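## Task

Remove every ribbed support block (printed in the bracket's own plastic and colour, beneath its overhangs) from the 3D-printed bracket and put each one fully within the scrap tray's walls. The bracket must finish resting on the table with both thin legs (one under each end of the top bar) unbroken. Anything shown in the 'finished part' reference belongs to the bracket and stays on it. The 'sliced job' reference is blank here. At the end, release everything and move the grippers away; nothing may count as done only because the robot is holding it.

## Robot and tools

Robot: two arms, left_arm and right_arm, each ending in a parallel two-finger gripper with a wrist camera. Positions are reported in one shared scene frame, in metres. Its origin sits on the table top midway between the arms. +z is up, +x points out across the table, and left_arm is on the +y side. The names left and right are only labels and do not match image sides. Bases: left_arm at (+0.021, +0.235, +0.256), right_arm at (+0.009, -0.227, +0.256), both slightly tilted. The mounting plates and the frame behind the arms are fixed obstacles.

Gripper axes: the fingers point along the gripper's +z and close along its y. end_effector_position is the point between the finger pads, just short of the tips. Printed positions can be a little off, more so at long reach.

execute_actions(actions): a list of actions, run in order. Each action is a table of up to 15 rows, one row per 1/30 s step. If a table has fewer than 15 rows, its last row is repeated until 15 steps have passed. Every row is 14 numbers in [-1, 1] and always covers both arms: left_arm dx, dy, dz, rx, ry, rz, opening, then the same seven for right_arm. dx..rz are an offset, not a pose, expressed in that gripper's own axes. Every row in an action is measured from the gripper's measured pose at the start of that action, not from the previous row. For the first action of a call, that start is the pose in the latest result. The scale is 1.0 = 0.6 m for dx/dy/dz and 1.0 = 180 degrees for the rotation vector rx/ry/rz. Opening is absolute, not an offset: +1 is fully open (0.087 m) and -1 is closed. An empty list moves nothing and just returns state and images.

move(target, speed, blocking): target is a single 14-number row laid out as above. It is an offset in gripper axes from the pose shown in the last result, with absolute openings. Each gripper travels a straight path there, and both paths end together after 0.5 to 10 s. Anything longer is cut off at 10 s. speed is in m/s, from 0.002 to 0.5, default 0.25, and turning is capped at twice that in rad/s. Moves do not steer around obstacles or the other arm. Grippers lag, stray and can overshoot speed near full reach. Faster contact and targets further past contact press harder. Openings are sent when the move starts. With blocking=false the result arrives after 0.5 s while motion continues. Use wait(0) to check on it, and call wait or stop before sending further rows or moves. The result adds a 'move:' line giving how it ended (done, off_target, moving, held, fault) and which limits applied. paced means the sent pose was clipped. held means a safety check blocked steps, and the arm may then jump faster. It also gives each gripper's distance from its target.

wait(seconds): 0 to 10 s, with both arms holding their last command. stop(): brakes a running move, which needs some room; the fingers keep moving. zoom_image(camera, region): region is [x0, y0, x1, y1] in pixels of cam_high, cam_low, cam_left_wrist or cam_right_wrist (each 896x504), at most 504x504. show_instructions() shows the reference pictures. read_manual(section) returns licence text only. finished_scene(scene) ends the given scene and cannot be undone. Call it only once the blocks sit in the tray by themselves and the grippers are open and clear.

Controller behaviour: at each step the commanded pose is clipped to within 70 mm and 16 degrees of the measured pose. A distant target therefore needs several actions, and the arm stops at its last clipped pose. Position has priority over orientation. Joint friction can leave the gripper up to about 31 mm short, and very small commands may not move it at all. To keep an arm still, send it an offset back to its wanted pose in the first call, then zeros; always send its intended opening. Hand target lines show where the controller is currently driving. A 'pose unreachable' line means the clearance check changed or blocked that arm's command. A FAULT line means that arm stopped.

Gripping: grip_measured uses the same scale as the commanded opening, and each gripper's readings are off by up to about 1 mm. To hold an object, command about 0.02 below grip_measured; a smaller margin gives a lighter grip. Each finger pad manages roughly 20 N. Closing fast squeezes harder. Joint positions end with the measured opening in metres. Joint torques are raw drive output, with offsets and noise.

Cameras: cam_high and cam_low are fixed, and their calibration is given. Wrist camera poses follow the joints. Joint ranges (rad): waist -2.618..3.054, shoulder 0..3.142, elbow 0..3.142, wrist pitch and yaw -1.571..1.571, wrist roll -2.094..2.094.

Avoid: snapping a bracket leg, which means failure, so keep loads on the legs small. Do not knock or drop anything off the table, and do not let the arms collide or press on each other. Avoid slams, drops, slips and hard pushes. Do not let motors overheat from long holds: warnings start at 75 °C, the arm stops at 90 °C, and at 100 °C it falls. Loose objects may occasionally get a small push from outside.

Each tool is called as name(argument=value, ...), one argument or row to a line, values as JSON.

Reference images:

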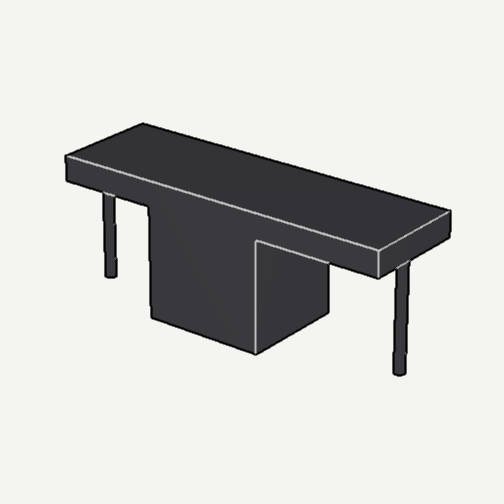

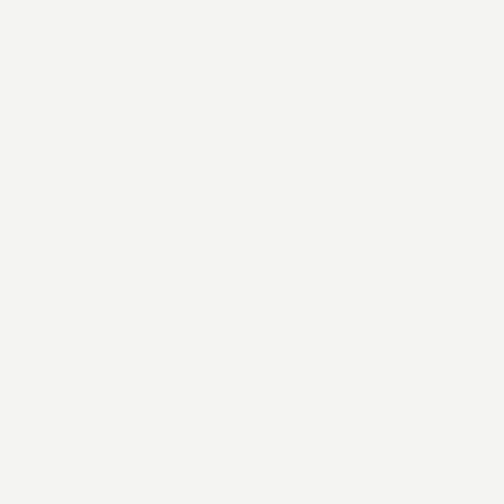

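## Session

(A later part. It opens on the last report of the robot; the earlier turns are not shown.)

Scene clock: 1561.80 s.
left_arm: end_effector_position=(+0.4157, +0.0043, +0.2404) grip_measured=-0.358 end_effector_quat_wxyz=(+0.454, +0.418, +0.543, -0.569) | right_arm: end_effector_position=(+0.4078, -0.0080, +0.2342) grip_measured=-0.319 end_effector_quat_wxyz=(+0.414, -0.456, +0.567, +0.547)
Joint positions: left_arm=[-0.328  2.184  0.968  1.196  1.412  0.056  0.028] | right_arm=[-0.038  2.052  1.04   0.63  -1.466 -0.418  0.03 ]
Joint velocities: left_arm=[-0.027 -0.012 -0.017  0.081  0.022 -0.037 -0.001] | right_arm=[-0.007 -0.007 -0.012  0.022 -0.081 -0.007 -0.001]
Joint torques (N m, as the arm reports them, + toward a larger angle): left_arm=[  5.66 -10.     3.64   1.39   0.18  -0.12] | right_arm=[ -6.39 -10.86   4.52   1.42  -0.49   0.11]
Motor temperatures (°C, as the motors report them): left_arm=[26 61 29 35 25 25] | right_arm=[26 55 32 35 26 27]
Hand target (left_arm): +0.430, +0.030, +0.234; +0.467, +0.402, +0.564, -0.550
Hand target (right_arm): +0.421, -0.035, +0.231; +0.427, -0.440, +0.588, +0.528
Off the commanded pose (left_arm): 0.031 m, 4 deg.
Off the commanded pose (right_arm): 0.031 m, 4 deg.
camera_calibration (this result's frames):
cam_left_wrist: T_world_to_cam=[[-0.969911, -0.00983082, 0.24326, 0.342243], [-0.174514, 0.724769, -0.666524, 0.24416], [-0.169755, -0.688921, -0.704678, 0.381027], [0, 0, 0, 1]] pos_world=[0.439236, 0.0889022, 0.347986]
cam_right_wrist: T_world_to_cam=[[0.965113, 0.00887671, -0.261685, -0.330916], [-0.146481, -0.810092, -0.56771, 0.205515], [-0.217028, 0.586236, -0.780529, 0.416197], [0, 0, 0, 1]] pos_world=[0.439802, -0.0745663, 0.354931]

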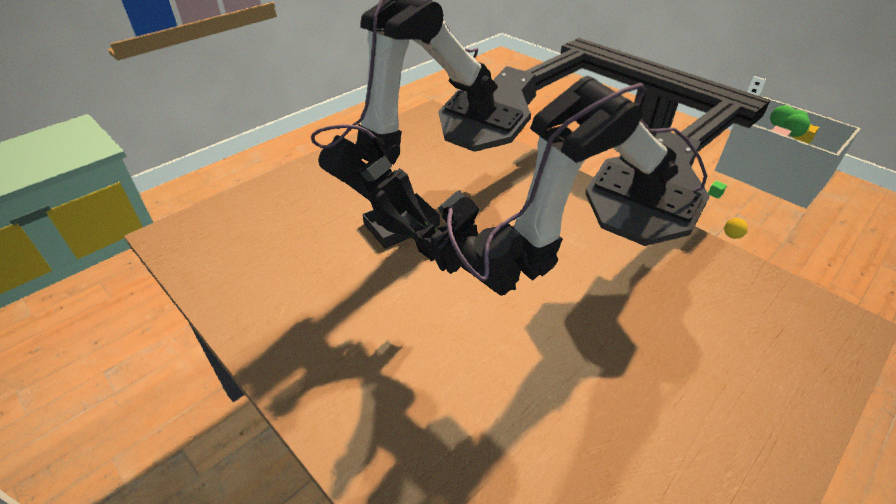

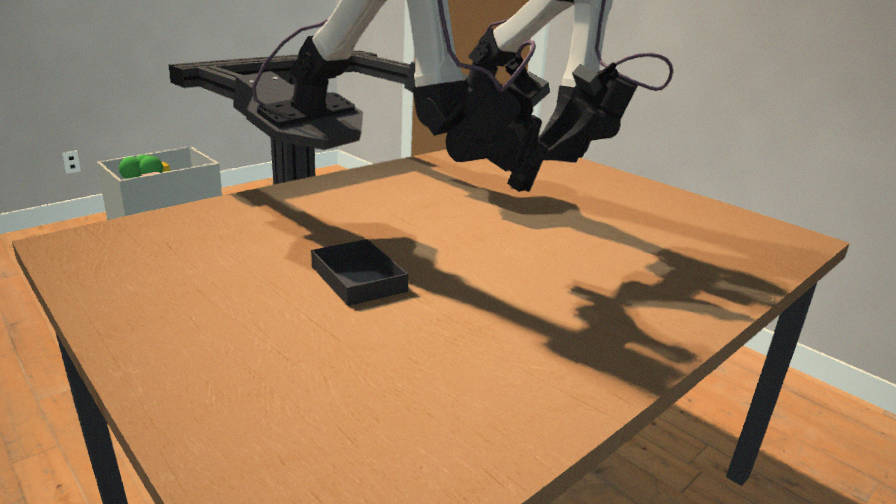

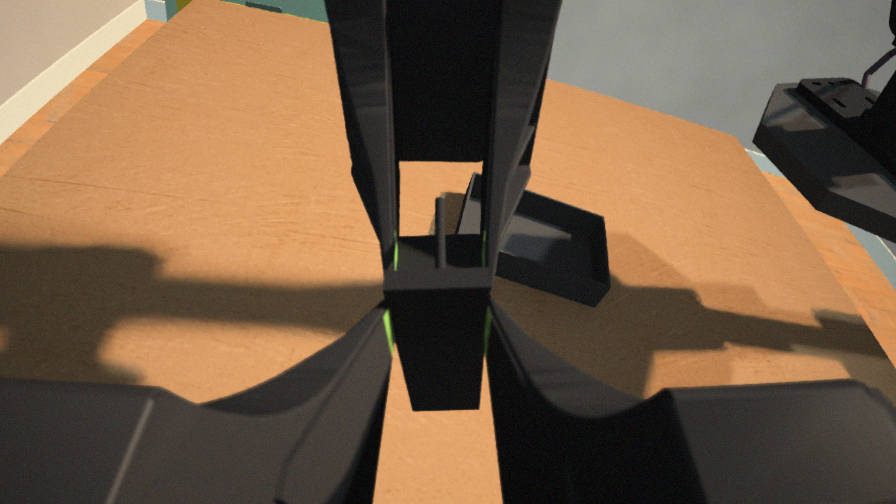

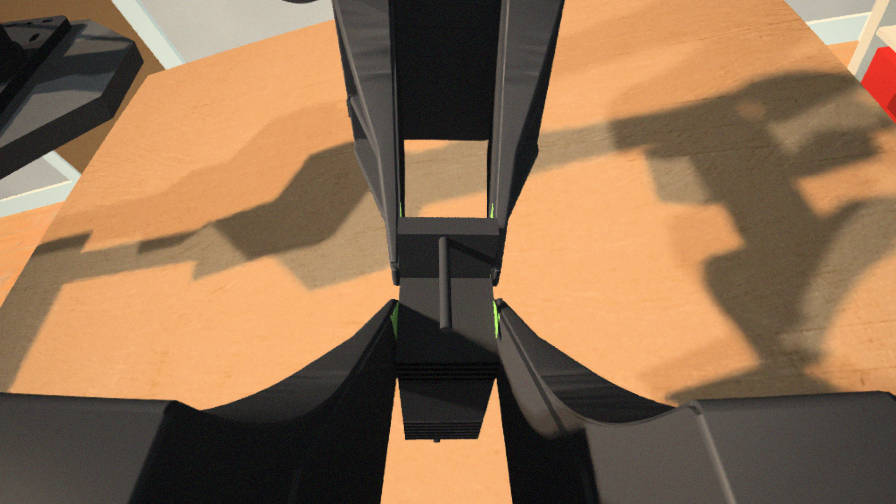

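execute_actions(
  actions=[
    [[0.0011,0.0278,-0.0447,-0.0223,0.0008,0,-0.44,0.0026,-0.0247,-0.0456,0.0223,0.0007,0.0009,-0.42],[0.0013,0.0317,-0.0511,-0.0254,0.0009,0,-0.44,0.003,-0.0283,-0.0521,0.0254,0.0008,0.001,-0.42],[0.0013,0.0317,-0.0511,-0.0254,0.0009,0,-0.44,0.003,-0.0283,-0.0521,0.0254,0.0008,0.001,-0.42],[0.0014,0.0357,-0.0575,-0.0286,0.001,0,-0.44,0.0034,-0.0318,-0.0587,0.0286,0.0009,0.0011,-0.42],[0.0014,0.0357,-0.0575,-0.0286,0.001,0,-0.44,0.0034,-0.0318,-0.0587,0.0286,0.0009,0.0011,-0.42],[0.0016,0.0397,-0.0639,-0.0318,0.0011,0,-0.44,0.0038,-0.0353,-0.0652,0.0318,0.001,0.0013,-0.42],[0.0016,0.0397,-0.0639,-0.0318,0.0011,0,-0.44,0.0038,-0.0353,-0.0652,0.0318,0.001,0.0013,-0.42],[0.0016,0.0397,-0.0639,-0.0318,0.0011,0,-0.44,0.0038,-0.0353,-0.0652,0.0318,0.001,0.0013,-0.42],[0.0016,0.0397,-0.0639,-0.0318,0.0011,0,-0.44,0.0038,-0.0353,-0.0652,0.0318,0.001,0.0013,-0.42],[0.0016,0.0397,-0.0639,-0.0318,0.0011,0,-0.44,0.0038,-0.0353,-0.0652,0.0318,0.001,0.0013,-0.42],[0.0016,0.0397,-0.0639,-0.0318,0.0011,0,-0.44,0.0038,-0.0353,-0.0652,0.0318,0.001,0.0013,-0.42],[0.0016,0.0397,-0.0639,-0.0318,0.0011,0,-0.44,0.0038,-0.0353,-0.0652,0.0318,0.001,0.0013,-0.42],[0.0008,0.0198,-0.032,-0.0159,0.0005,0,-0.44,0.0019,-0.0177,-0.0326,0.0159,0.0005,0.0006,-0.42],[0.0003,0.0079,-0.0128,-0.0064,0.0002,0,-0.44,0.0008,-0.0071,-0.013,0.0064,0.0002,0.0003,-0.42],[0.0003,0.0079,-0.0128,-0.0064,0.0002,0,-0.44,0.0008,-0.0071,-0.013,0.0064,0.0002,0.0003,-0.42]],
  ],
)

Scene clock: 1579.57 s.
left_arm: end_effector_position=(+0.4162, +0.0044, +0.2417) grip_measured=-0.358 end_effector_quat_wxyz=(+0.458, +0.422, +0.539, -0.567) | right_arm: end_effector_position=(+0.4085, -0.0067, +0.2356) grip_measured=-0.319 end_effector_quat_wxyz=(+0.416, -0.458, +0.564, +0.546)
Joint positions: left_arm=[-0.328  2.184  0.968  1.209  1.415  0.056  0.028] | right_arm=[-0.035  2.052  1.04   0.647 -1.465 -0.408  0.03 ]
Joint velocities: left_arm=[ 0.002 -0.007  0.002  0.081 -0.051  0.051  0.   ] | right_arm=[ 0.002 -0.002  0.002 -0.037  0.007  0.037  0.001]
Joint torques (N m, as the arm reports them, + toward a larger angle): left_arm=[ 1.14 -9.91  3.61  1.38  0.2  -0.18] | right_arm=[ -2.34 -10.81   4.29   1.29  -0.52   0.02]
Motor temperatures (°C, as the motors report them): left_arm=[26 61 29 35 25 25] | right_arm=[27 55 32 35 26 27]
Hand target (left_arm): +0.420, +0.012, +0.239; +0.458, +0.414, +0.549, -0.563
Hand target (right_arm): +0.412, -0.016, +0.233; +0.419, -0.451, +0.573, +0.541
Off the commanded pose (left_arm): 0.009 m, 2 deg.
Off the commanded pose (right_arm): 0.010 m, 1 deg.
camera_calibration (this result's frames):
cam_left_wrist: T_world_to_cam=[[-0.973077, -0.00812089, 0.230336, 0.346841], [-0.164781, 0.723254, -0.670634, 0.241955], [-0.161146, -0.690534, -0.70512, 0.37865], [0, 0, 0, 1]] pos_world=[0.43839, 0.0892924, 0.349367]
cam_right_wrist: T_world_to_cam=[[0.967121, 0.0113697, -0.254062, -0.333871], [-0.140415, -0.809054, -0.570714, 0.205704], [-0.212039, 0.587624, -0.780857, 0.414631], [0, 0, 0, 1]] pos_world=[0.439695, -0.0734258, 0.356342]

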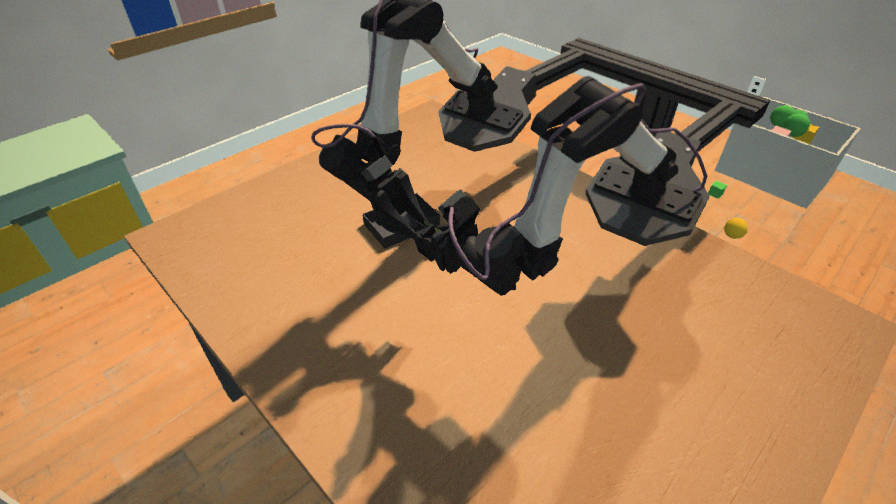

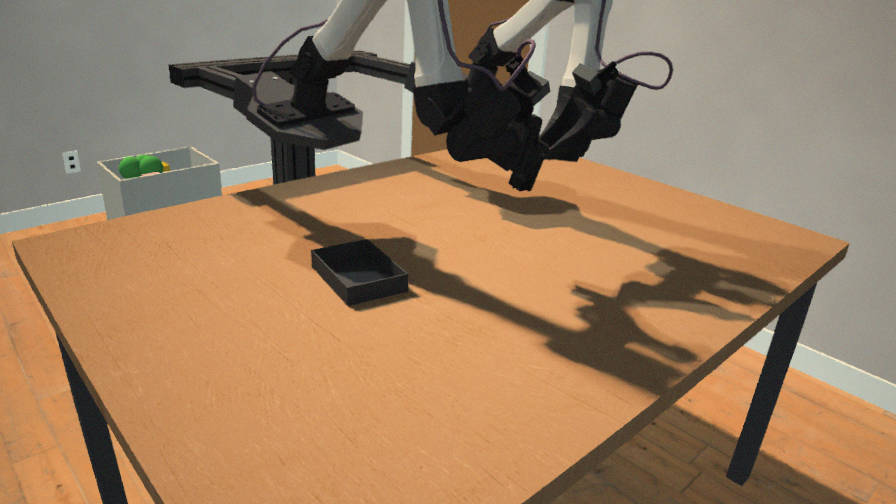

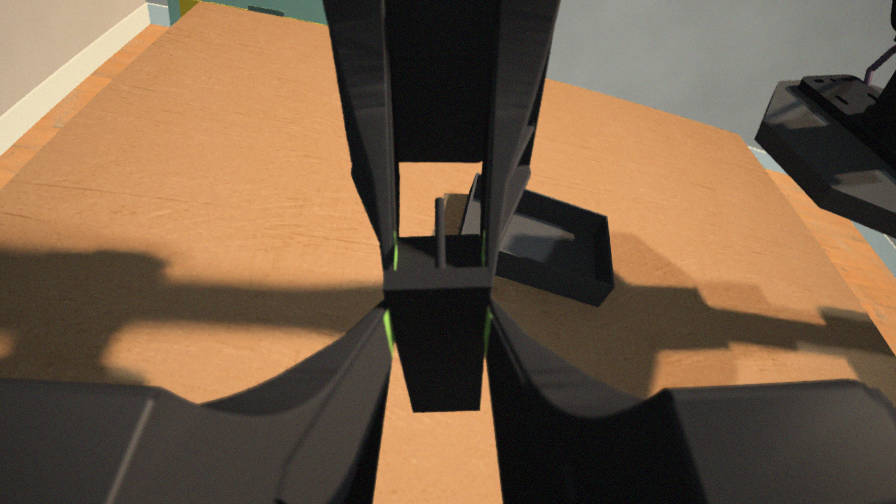

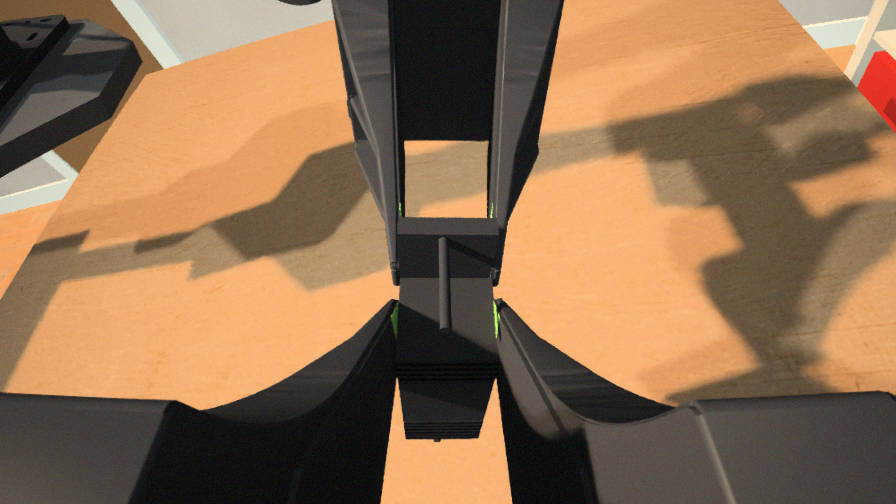

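execute_actions(
  actions=[
    [[0.0006,0.0154,-0.0259,-0.0127,0.0004,0,-0.44,0.0015,-0.0136,-0.0264,0.0127,0.0004,0.0005,-0.42],[0.001,0.0227,-0.0391,-0.0191,0.0006,0,-0.44,0.0023,-0.02,-0.0397,0.0191,0.0006,0.0008,-0.42],[0.0013,0.0297,-0.0524,-0.0254,0.0009,0,-0.44,0.003,-0.0262,-0.0532,0.0254,0.0008,0.001,-0.42],[0.0014,0.0331,-0.0591,-0.0286,0.001,0,-0.44,0.0034,-0.0292,-0.0601,0.0286,0.0009,0.0011,-0.42],[0.0016,0.0365,-0.0659,-0.0318,0.0011,0,-0.44,0.0038,-0.032,-0.0669,0.0318,0.001,0.0013,-0.42],[0.0016,0.0365,-0.0659,-0.0318,0.0011,0,-0.44,0.0038,-0.032,-0.0669,0.0318,0.001,0.0013,-0.42],[0.0018,0.0398,-0.0727,-0.035,0.0012,0,-0.44,0.0041,-0.035,-0.0738,0.035,0.0012,0.0014,-0.42],[0.0018,0.0398,-0.0727,-0.035,0.0012,0,-0.44,0.0041,-0.035,-0.0738,0.035,0.0012,0.0014,-0.42],[0.0019,0.043,-0.0796,-0.0382,0.0013,0,-0.44,0.0045,-0.0377,-0.0807,0.0382,0.0013,0.0015,-0.42]],
  ],
)

execute_actions(
  actions=[
    [[0.001,0.0227,-0.0391,-0.0191,0.0006,0,-0.44,0.0023,-0.02,-0.0397,0.0191,0.0006,0.0008,-0.42],[0.0006,0.0154,-0.0259,-0.0127,0.0004,0,-0.44,0.0015,-0.0136,-0.0264,0.0127,0.0004,0.0005,-0.42],[0.0003,0.0079,-0.0128,-0.0064,0.0002,0,-0.44,0.0008,-0.0071,-0.013,0.0064,0.0002,0.0003,-0.42],[0.0002,0.004,-0.0064,-0.0032,0.0001,0,-0.44,0.0004,-0.0035,-0.0065,0.0032,0.0001,0.0001,-0.42]],
  ],
)

Scene clock: 1605.30 s.
left_arm: end_effector_position=(+0.4188, +0.0078, +0.2436) grip_measured=-0.358 end_effector_quat_wxyz=(+0.466, +0.425, +0.535, -0.562) | right_arm: end_effector_position=(+0.4112, -0.0070, +0.2382) grip_measured=-0.319 end_effector_quat_wxyz=(+0.423, -0.462, +0.559, +0.543)
Joint positions: left_arm=[-0.319  2.184  0.968  1.237  1.421  0.05   0.028] | right_arm=[-0.037  2.052  1.04   0.682 -1.468 -0.393  0.03 ]
Joint velocities: left_arm=[-0.002  0.007  0.002  0.095 -0.081 -0.022  0.   ] | right_arm=[ 0.002  0.012 -0.002  0.081 -0.022 -0.037  0.   ]
Joint torques (N m, as the arm reports them, + toward a larger angle): left_arm=[ 10.08 -10.01   2.84   1.33   0.12  -0.16] | right_arm=[-10.48 -11.12   3.32   1.41  -0.38   0.17]
Motor temperatures (°C, as the motors report them): left_arm=[26 61 29 35 25 25] | right_arm=[26 55 32 35 26 27]
Hand target (left_arm): +0.438, +0.051, +0.232; +0.482, +0.395, +0.573, -0.533
Hand target (right_arm): +0.429, -0.052, +0.231; +0.441, -0.432, +0.598, +0.512
Off the commanded pose (left_arm): 0.051 m, 7 deg.
Off the commanded pose (right_arm): 0.052 m, 7 deg.
camera_calibration (this result's frames):
cam_left_wrist: T_world_to_cam=[[-0.9776, -0.0127725, 0.210082, 0.355758], [-0.154678, 0.720507, -0.675977, 0.238351], [-0.142732, -0.69333, -0.706343, 0.375391], [0, 0, 0, 1]] pos_world=[0.438237, 0.0930802, 0.351536]
cam_right_wrist: T_world_to_cam=[[0.971896, 0.0121176, -0.2351, -0.342244], [-0.129575, -0.806248, -0.577212, 0.204417], [-0.196544, 0.591453, -0.782019, 0.411384], [0, 0, 0, 1]] pos_world=[0.439968, -0.074356, 0.359241]

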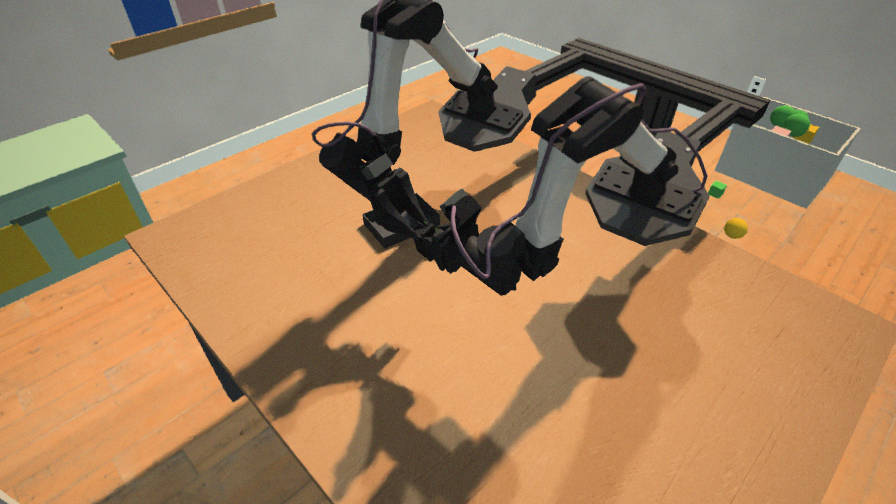

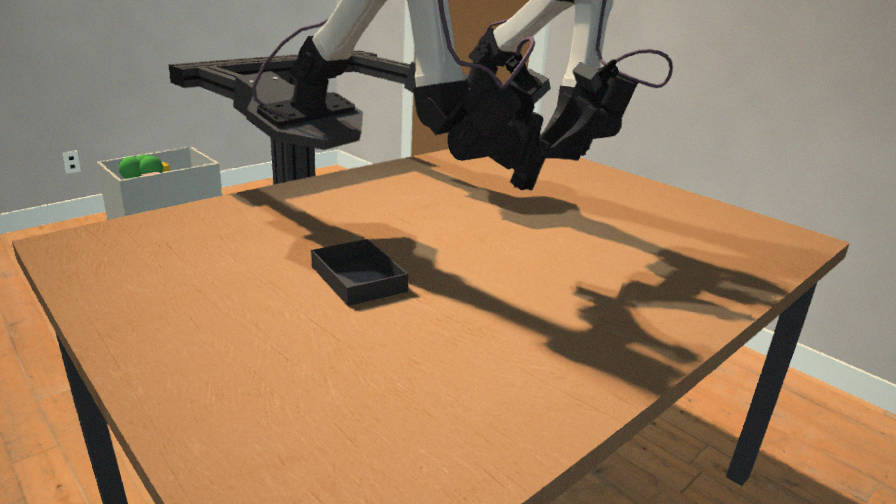

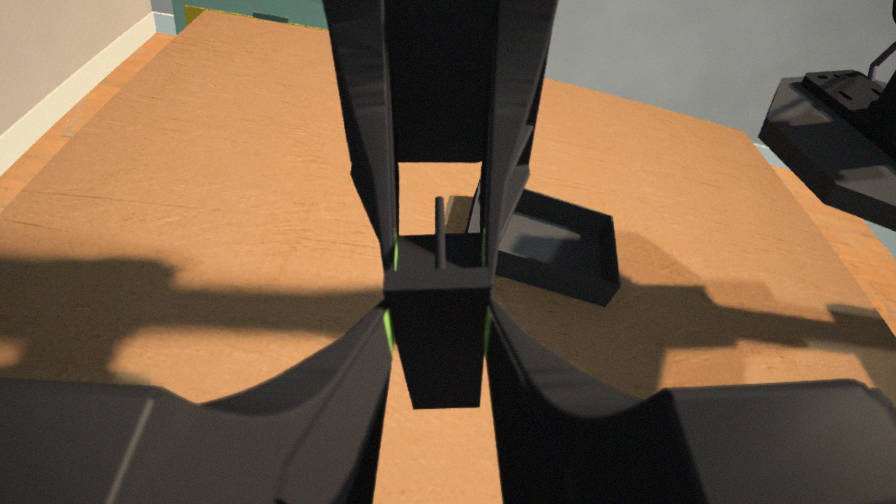

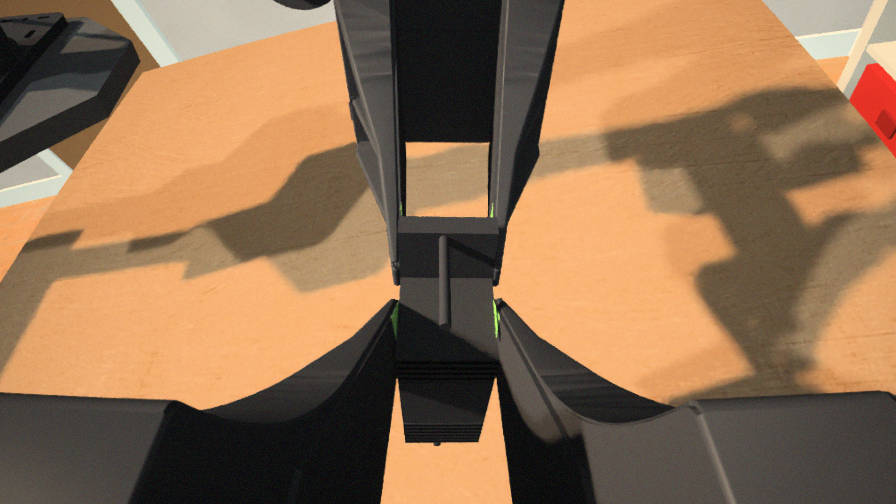

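Scene clock: 1605.80 s.
left_arm: end_effector_position=(+0.4180, +0.0063, +0.2448) grip_measured=-0.358 end_effector_quat_wxyz=(+0.467, +0.428, +0.531, -0.563) | right_arm: end_effector_position=(+0.4104, -0.0048, +0.2386) grip_measured=-0.319 end_effector_quat_wxyz=(+0.423, -0.464, +0.557, +0.544)
Joint positions: left_arm=[-0.323  2.184  0.968  1.244  1.423  0.047  0.028] | right_arm=[-0.031  2.052  1.04   0.686 -1.468 -0.393  0.03 ]
Joint velocities: left_arm=[ 0.002 -0.017 -0.007  0.051 -0.081 -0.037  0.   ] | right_arm=[-0.002  0.002  0.002 -0.081  0.037 -0.037  0.   ]
Joint torques (N m, as the arm reports them, + toward a larger angle): left_arm=[ 0.43 -9.9   3.52  1.41  0.19 -0.14] | right_arm=[ -1.55 -11.     4.56   1.39  -0.49   0.02]
Motor temperatures (°C, as the motors report them): left_arm=[26 61 29 35 25 25] | right_arm=[26 55 32 35 26 27]
Hand target (left_arm): +0.421, +0.012, +0.243; +0.468, +0.423, +0.537, -0.560
Hand target (right_arm): +0.413, -0.011, +0.238; +0.425, -0.460, +0.562, +0.540
Off the commanded pose (left_arm): 0.006 m, 1 deg.
Off the commanded pose (right_arm): 0.007 m, 1 deg.
camera_calibration (this result's frames):
cam_left_wrist: T_world_to_cam=[[-0.978817, -0.00749019, 0.204602, 0.356586], [-0.147362, 0.719533, -0.678643, 0.237645], [-0.142134, -0.694417, -0.705395, 0.374583], [0, 0, 0, 1]] pos_world=[0.437294, 0.0917942, 0.352547]
cam_right_wrist: T_world_to_cam=[[0.97251, 0.017168, -0.232228, -0.3423], [-0.123992, -0.805968, -0.578828, 0.204488], [-0.197106, 0.591711, -0.781683, 0.410395], [0, 0, 0, 1]] pos_world=[0.439136, -0.0721475, 0.35967]

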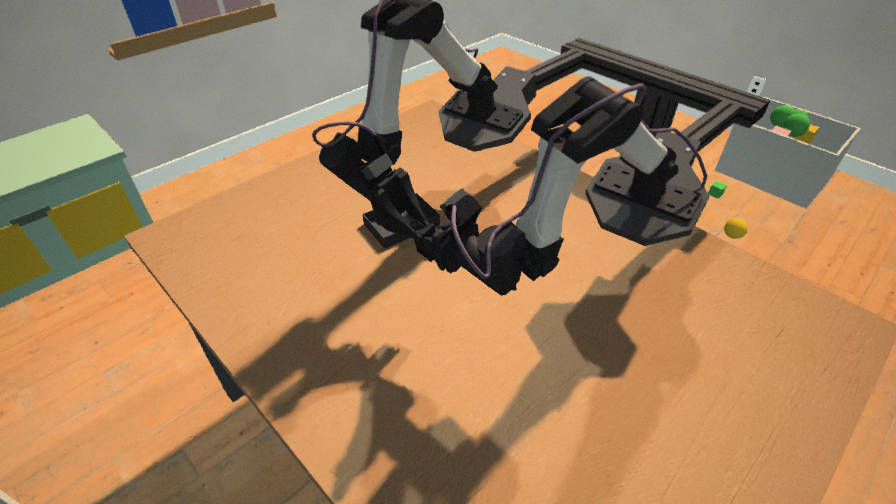

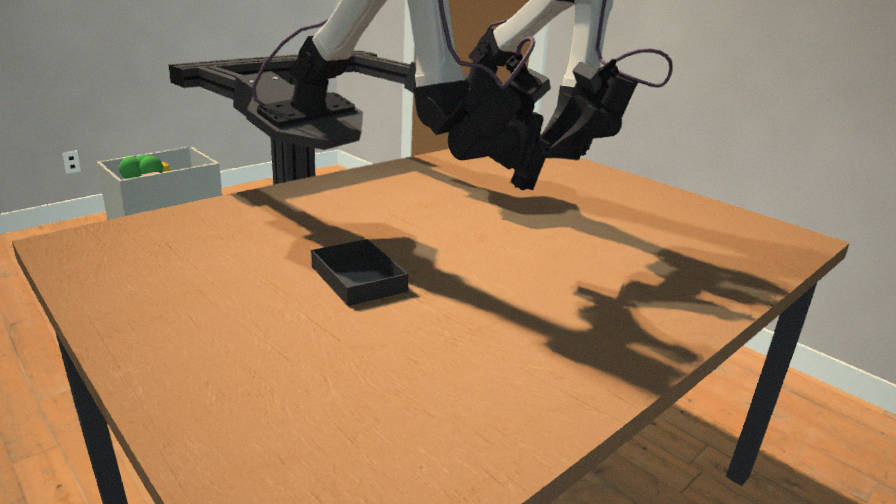

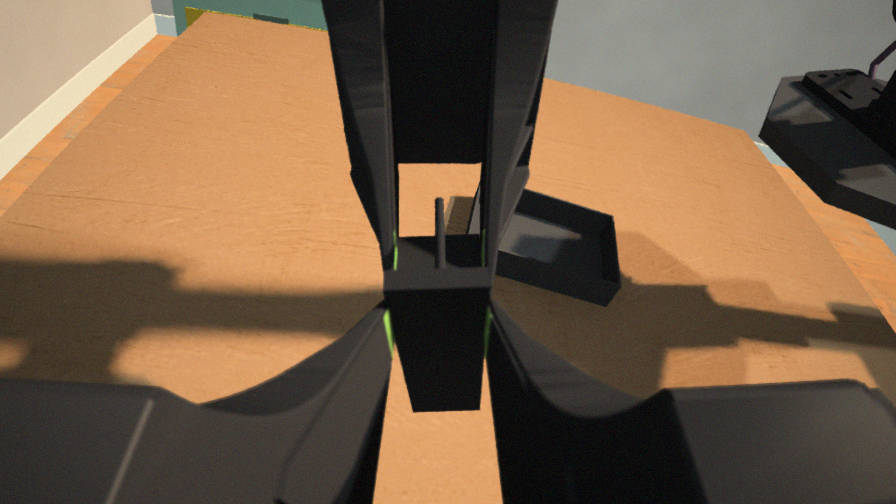

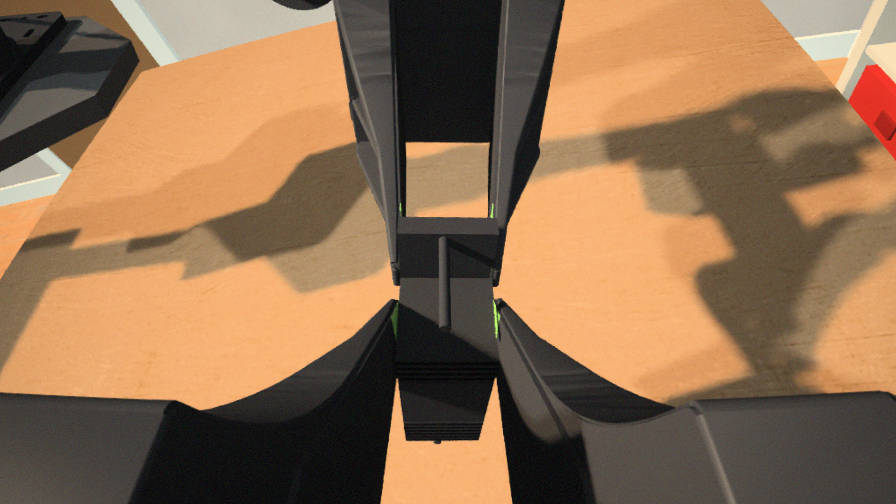

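execute_actions(
  actions=[
    [[0.0001,0.0029,0,-0.0032,0.0002,0,-0.44,0.0011,-0.0027,-0.0003,0.0029,0.0012,0,-0.42],[0.0003,0.0058,-0.0001,-0.0064,0.0003,0,-0.44,0.0022,-0.0054,-0.0005,0.0059,0.0024,0,-0.42],[0.0004,0.0088,-0.0001,-0.0095,0.0005,0,-0.44,0.0034,-0.0081,-0.0008,0.0088,0.0037,0,-0.42],[0.0005,0.0117,-0.0001,-0.0127,0.0006,0,-0.44,0.0045,-0.0108,-0.0011,0.0118,0.0049,0,-0.42]],
  ],
)

Scene clock: 1638.27 s.
left_arm: end_effector_position=(+0.4197, +0.0059, +0.2444) grip_measured=-0.358 end_effector_quat_wxyz=(+0.469, +0.426, +0.534, -0.560) | right_arm: end_effector_position=(+0.4118, -0.0045, +0.2376) grip_measured=-0.319 end_effector_quat_wxyz=(+0.424, -0.463, +0.560, +0.540)
Joint positions: left_arm=[-0.324  2.184  0.968  1.245  1.412  0.047  0.028] | right_arm=[-0.03   2.052  1.04   0.686 -1.456 -0.393  0.03 ]
Joint velocities: left_arm=[-0.012 -0.002 -0.012 -0.007  0.066 -0.037 -0.001] | right_arm=[-0.012 -0.002  0.002 -0.037  0.007  0.051 -0.   ]
Joint torques (N m, as the arm reports them, + toward a larger angle): left_arm=[-0.79 -9.96  3.5   1.49 -0.13 -0.14] | right_arm=[ -0.33 -10.96   4.64   1.39  -0.12   0.03]
Motor temperatures (°C, as the motors report them): left_arm=[25 61 29 35 25 25] | right_arm=[26 56 31 35 26 27]
Hand target (left_arm): +0.425, +0.006, +0.243; +0.474, +0.419, +0.543, -0.552
Hand target (right_arm): +0.416, -0.005, +0.235; +0.427, -0.460, +0.570, +0.530
Off the commanded pose (left_arm): 0.005 m, 2 deg.
Off the commanded pose (right_arm): 0.005 m, 2 deg.
camera_calibration (this result's frames):
cam_left_wrist: T_world_to_cam=[[-0.978629, -0.0174048, 0.204894, 0.358182], [-0.154522, 0.71967, -0.676904, 0.240534], [-0.135675, -0.694098, -0.706979, 0.371963], [0, 0, 0, 1]] pos_world=[0.438161, 0.0913078, 0.352399]
cam_right_wrist: T_world_to_cam=[[0.972768, 0.00767475, -0.231653, -0.344212], [-0.130291, -0.808488, -0.573909, 0.205657], [-0.191693, 0.588463, -0.785471, 0.408339], [0, 0, 0, 1]] pos_world=[0.43991, -0.0713797, 0.359029]

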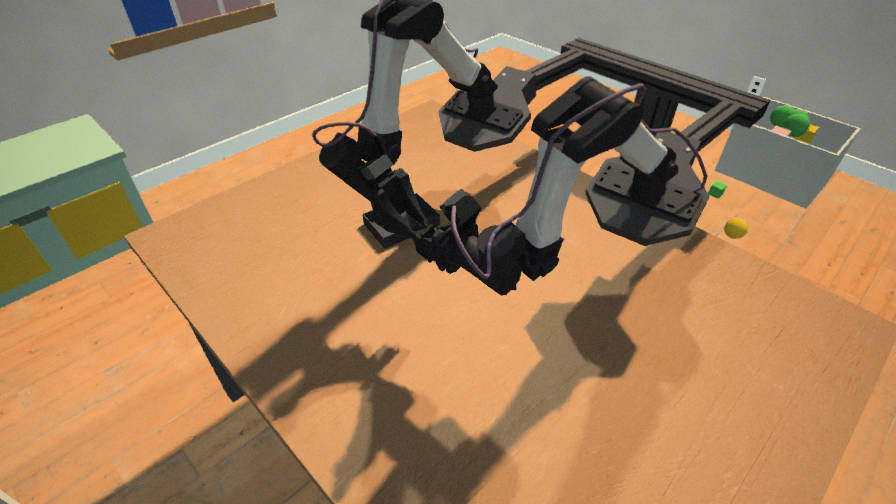

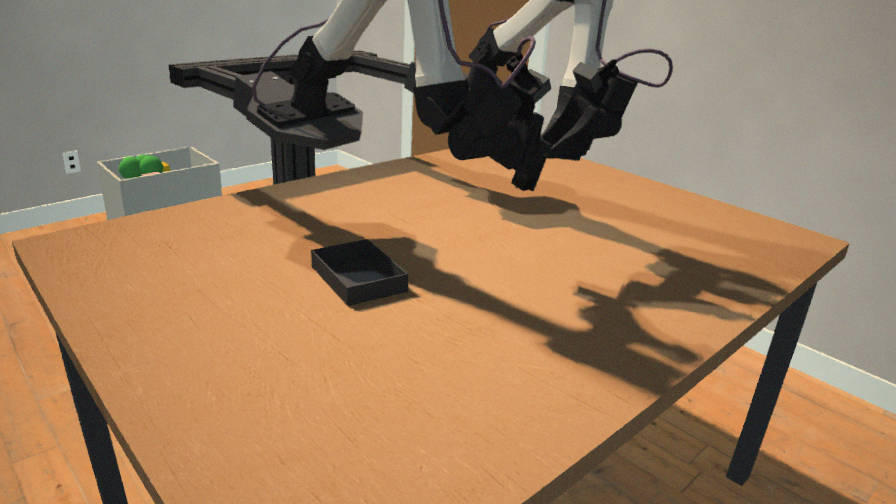

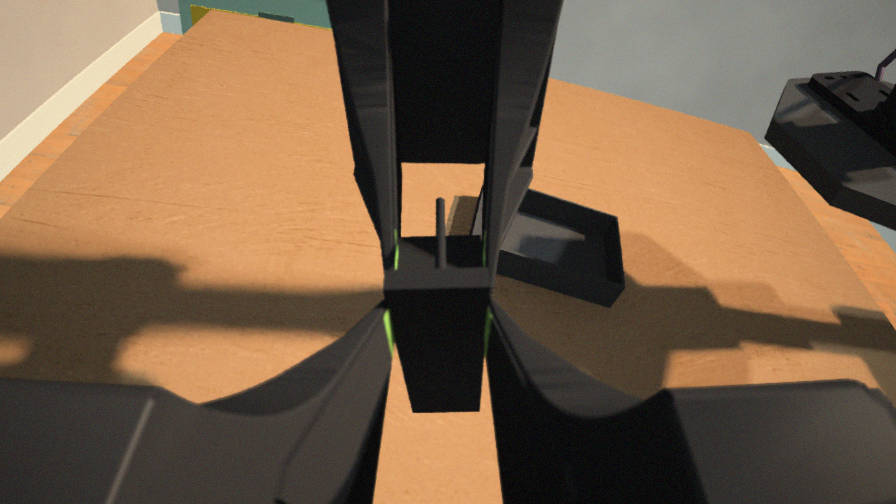

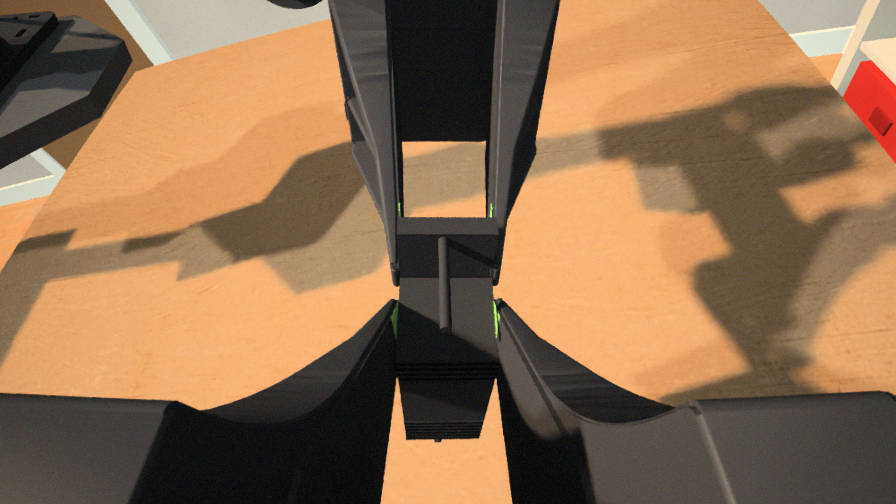

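execute_actions(
  actions=[
    [[0.0004,0.0088,-0.0001,-0.0095,0.0005,0,-0.44,0.0034,-0.0081,-0.0008,0.0088,0.0037,0,-0.42],[0.0004,0.0088,-0.0001,-0.0095,0.0005,0,-0.44,0.0034,-0.0081,-0.0008,0.0088,0.0037,0,-0.42],[0.0005,0.0117,-0.0001,-0.0127,0.0006,0,-0.44,0.0045,-0.0108,-0.0011,0.0118,0.0049,0,-0.42],[0.0005,0.0117,-0.0001,-0.0127,0.0006,0,-0.44,0.0045,-0.0108,-0.0011,0.0118,0.0049,0,-0.42],[0.0007,0.0146,-0.0002,-0.0159,0.0008,0,-0.44,0.0056,-0.0135,-0.0013,0.0147,0.0061,0,-0.42],[0.0007,0.0146,-0.0002,-0.0159,0.0008,0,-0.44,0.0056,-0.0135,-0.0013,0.0147,0.0061,0,-0.42],[0.0008,0.0175,-0.0002,-0.0191,0.0009,0,-0.44,0.0067,-0.0162,-0.0016,0.0176,0.0073,0,-0.42]],
  ],
)

Scene clock: 1644.27 s.
left_arm: end_effector_position=(+0.4221, +0.0060, +0.2438) grip_measured=-0.358 end_effector_quat_wxyz=(+0.471, +0.423, +0.538, -0.556) | right_arm: end_effector_position=(+0.4139, -0.0043, +0.2365) grip_measured=-0.319 end_effector_quat_wxyz=(+0.426, -0.463, +0.564, +0.535)
Joint positions: left_arm=[-0.324  2.184  0.968  1.245  1.397  0.047  0.028] | right_arm=[-0.029  2.052  1.04   0.689 -1.442 -0.393  0.03 ]
Joint velocities: left_arm=[ 0.002  0.002 -0.007  0.022 -0.051  0.081 -0.   ] | right_arm=[-0.002 -0.012 -0.007  0.037  0.022  0.022  0.   ]
Joint torques (N m, as the arm reports them, + toward a larger angle): left_arm=[-0.89 -9.96  3.53  1.51 -0.25 -0.18] | right_arm=[ -0.37 -10.97   4.58   1.36   0.09   0.03]
Motor temperatures (°C, as the motors report them): left_arm=[25 61 29 35 25 25] | right_arm=[26 56 31 35 26 27]
Hand target (left_arm): +0.430, +0.006, +0.242; +0.480, +0.412, +0.551, -0.544
Hand target (right_arm): +0.420, -0.006, +0.232; +0.430, -0.457, +0.580, +0.519
Off the commanded pose (left_arm): 0.008 m, 3 deg.
Off the commanded pose (right_arm): 0.008 m, 3 deg.
camera_calibration (this result's frames):
cam_left_wrist: T_world_to_cam=[[-0.978091, -0.0314681, 0.205785, 0.360297], [-0.165019, 0.719822, -0.674259, 0.244232], [-0.126911, -0.693445, -0.709244, 0.368748], [0, 0, 0, 1]] pos_world=[0.439504, 0.0912412, 0.352064]
cam_right_wrist: T_world_to_cam=[[0.973847, -0.00422498, -0.227166, -0.34812], [-0.136169, -0.811223, -0.568661, 0.206683], [-0.18188, 0.584721, -0.790582, 0.404913], [0, 0, 0, 1]] pos_world=[0.440805, -0.0705662, 0.358568]

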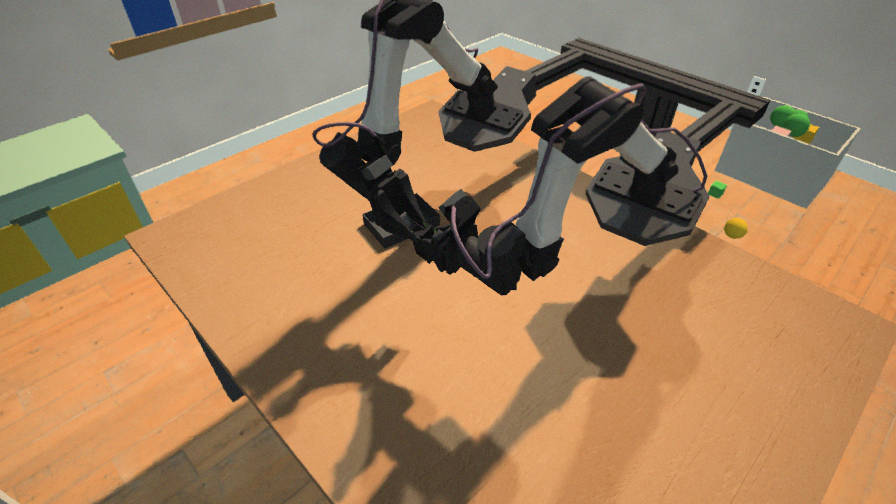

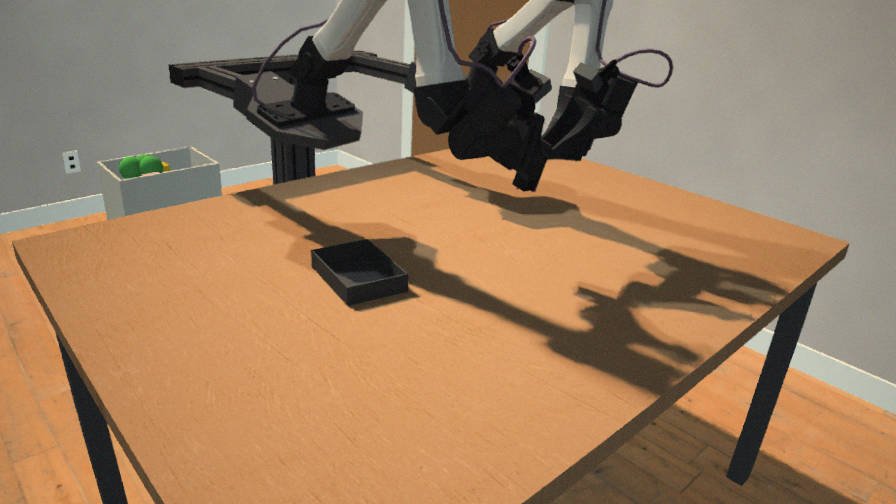

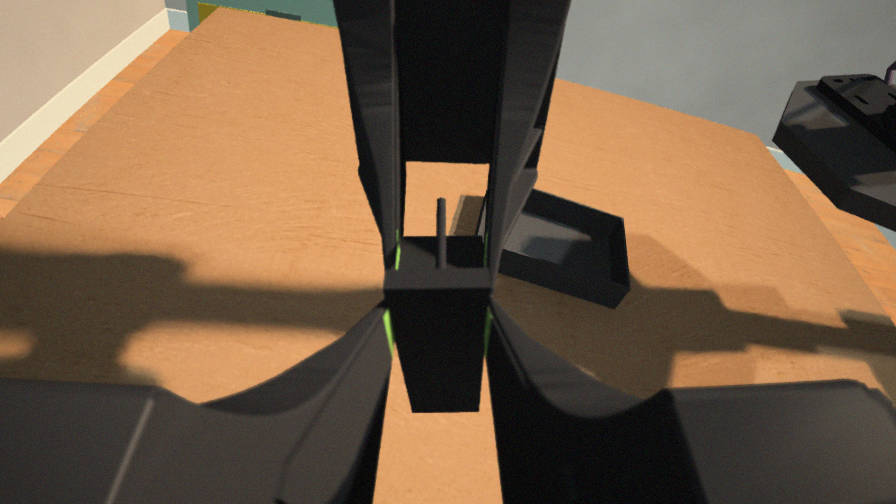

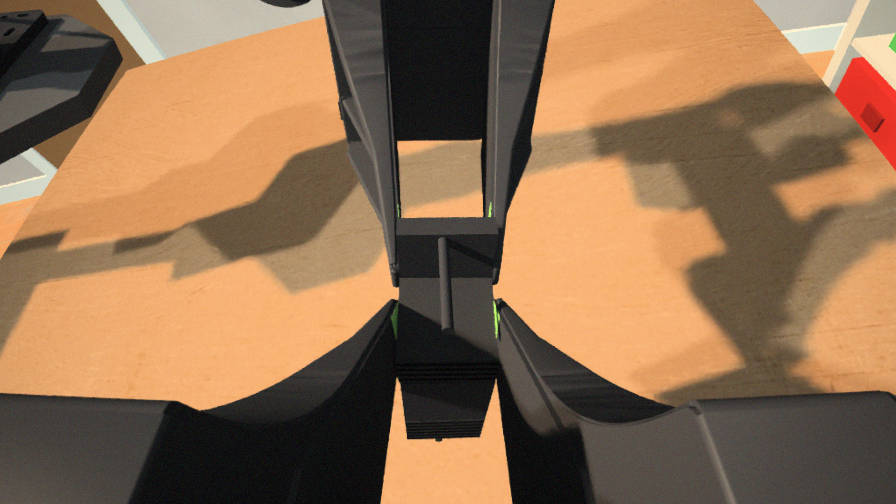

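zoom_image(
  camera="cam_left_wrist",
  region=[370, 190, 510, 330],
)

zoom_image(
  camera="cam_right_wrist",
  region=[375, 210, 525, 450],
)

Region (370, 190, 510, 330) of cam_left_wrist's 896x504 image, scaled by 3.600, with more detail than that image has.

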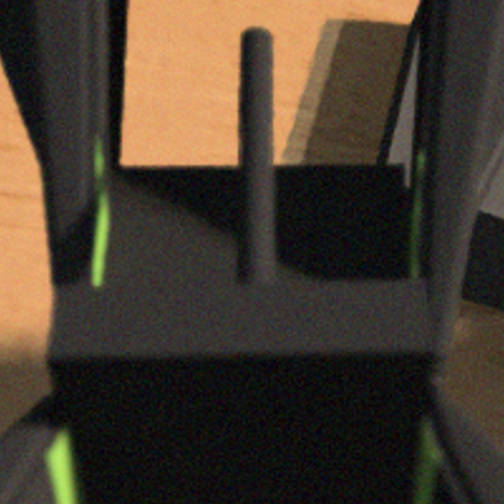

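Region (375, 210, 525, 450) of cam_right_wrist's 896x504 image, scaled by 2.100, with more detail than that image has; it fills the left 315 columns of this view, and the rest is white.

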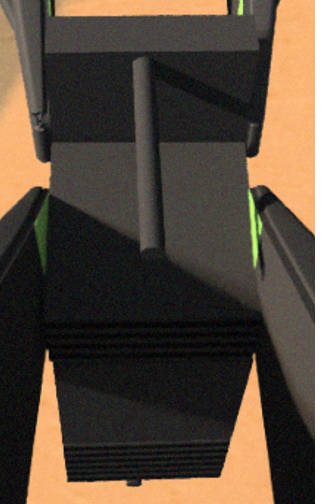

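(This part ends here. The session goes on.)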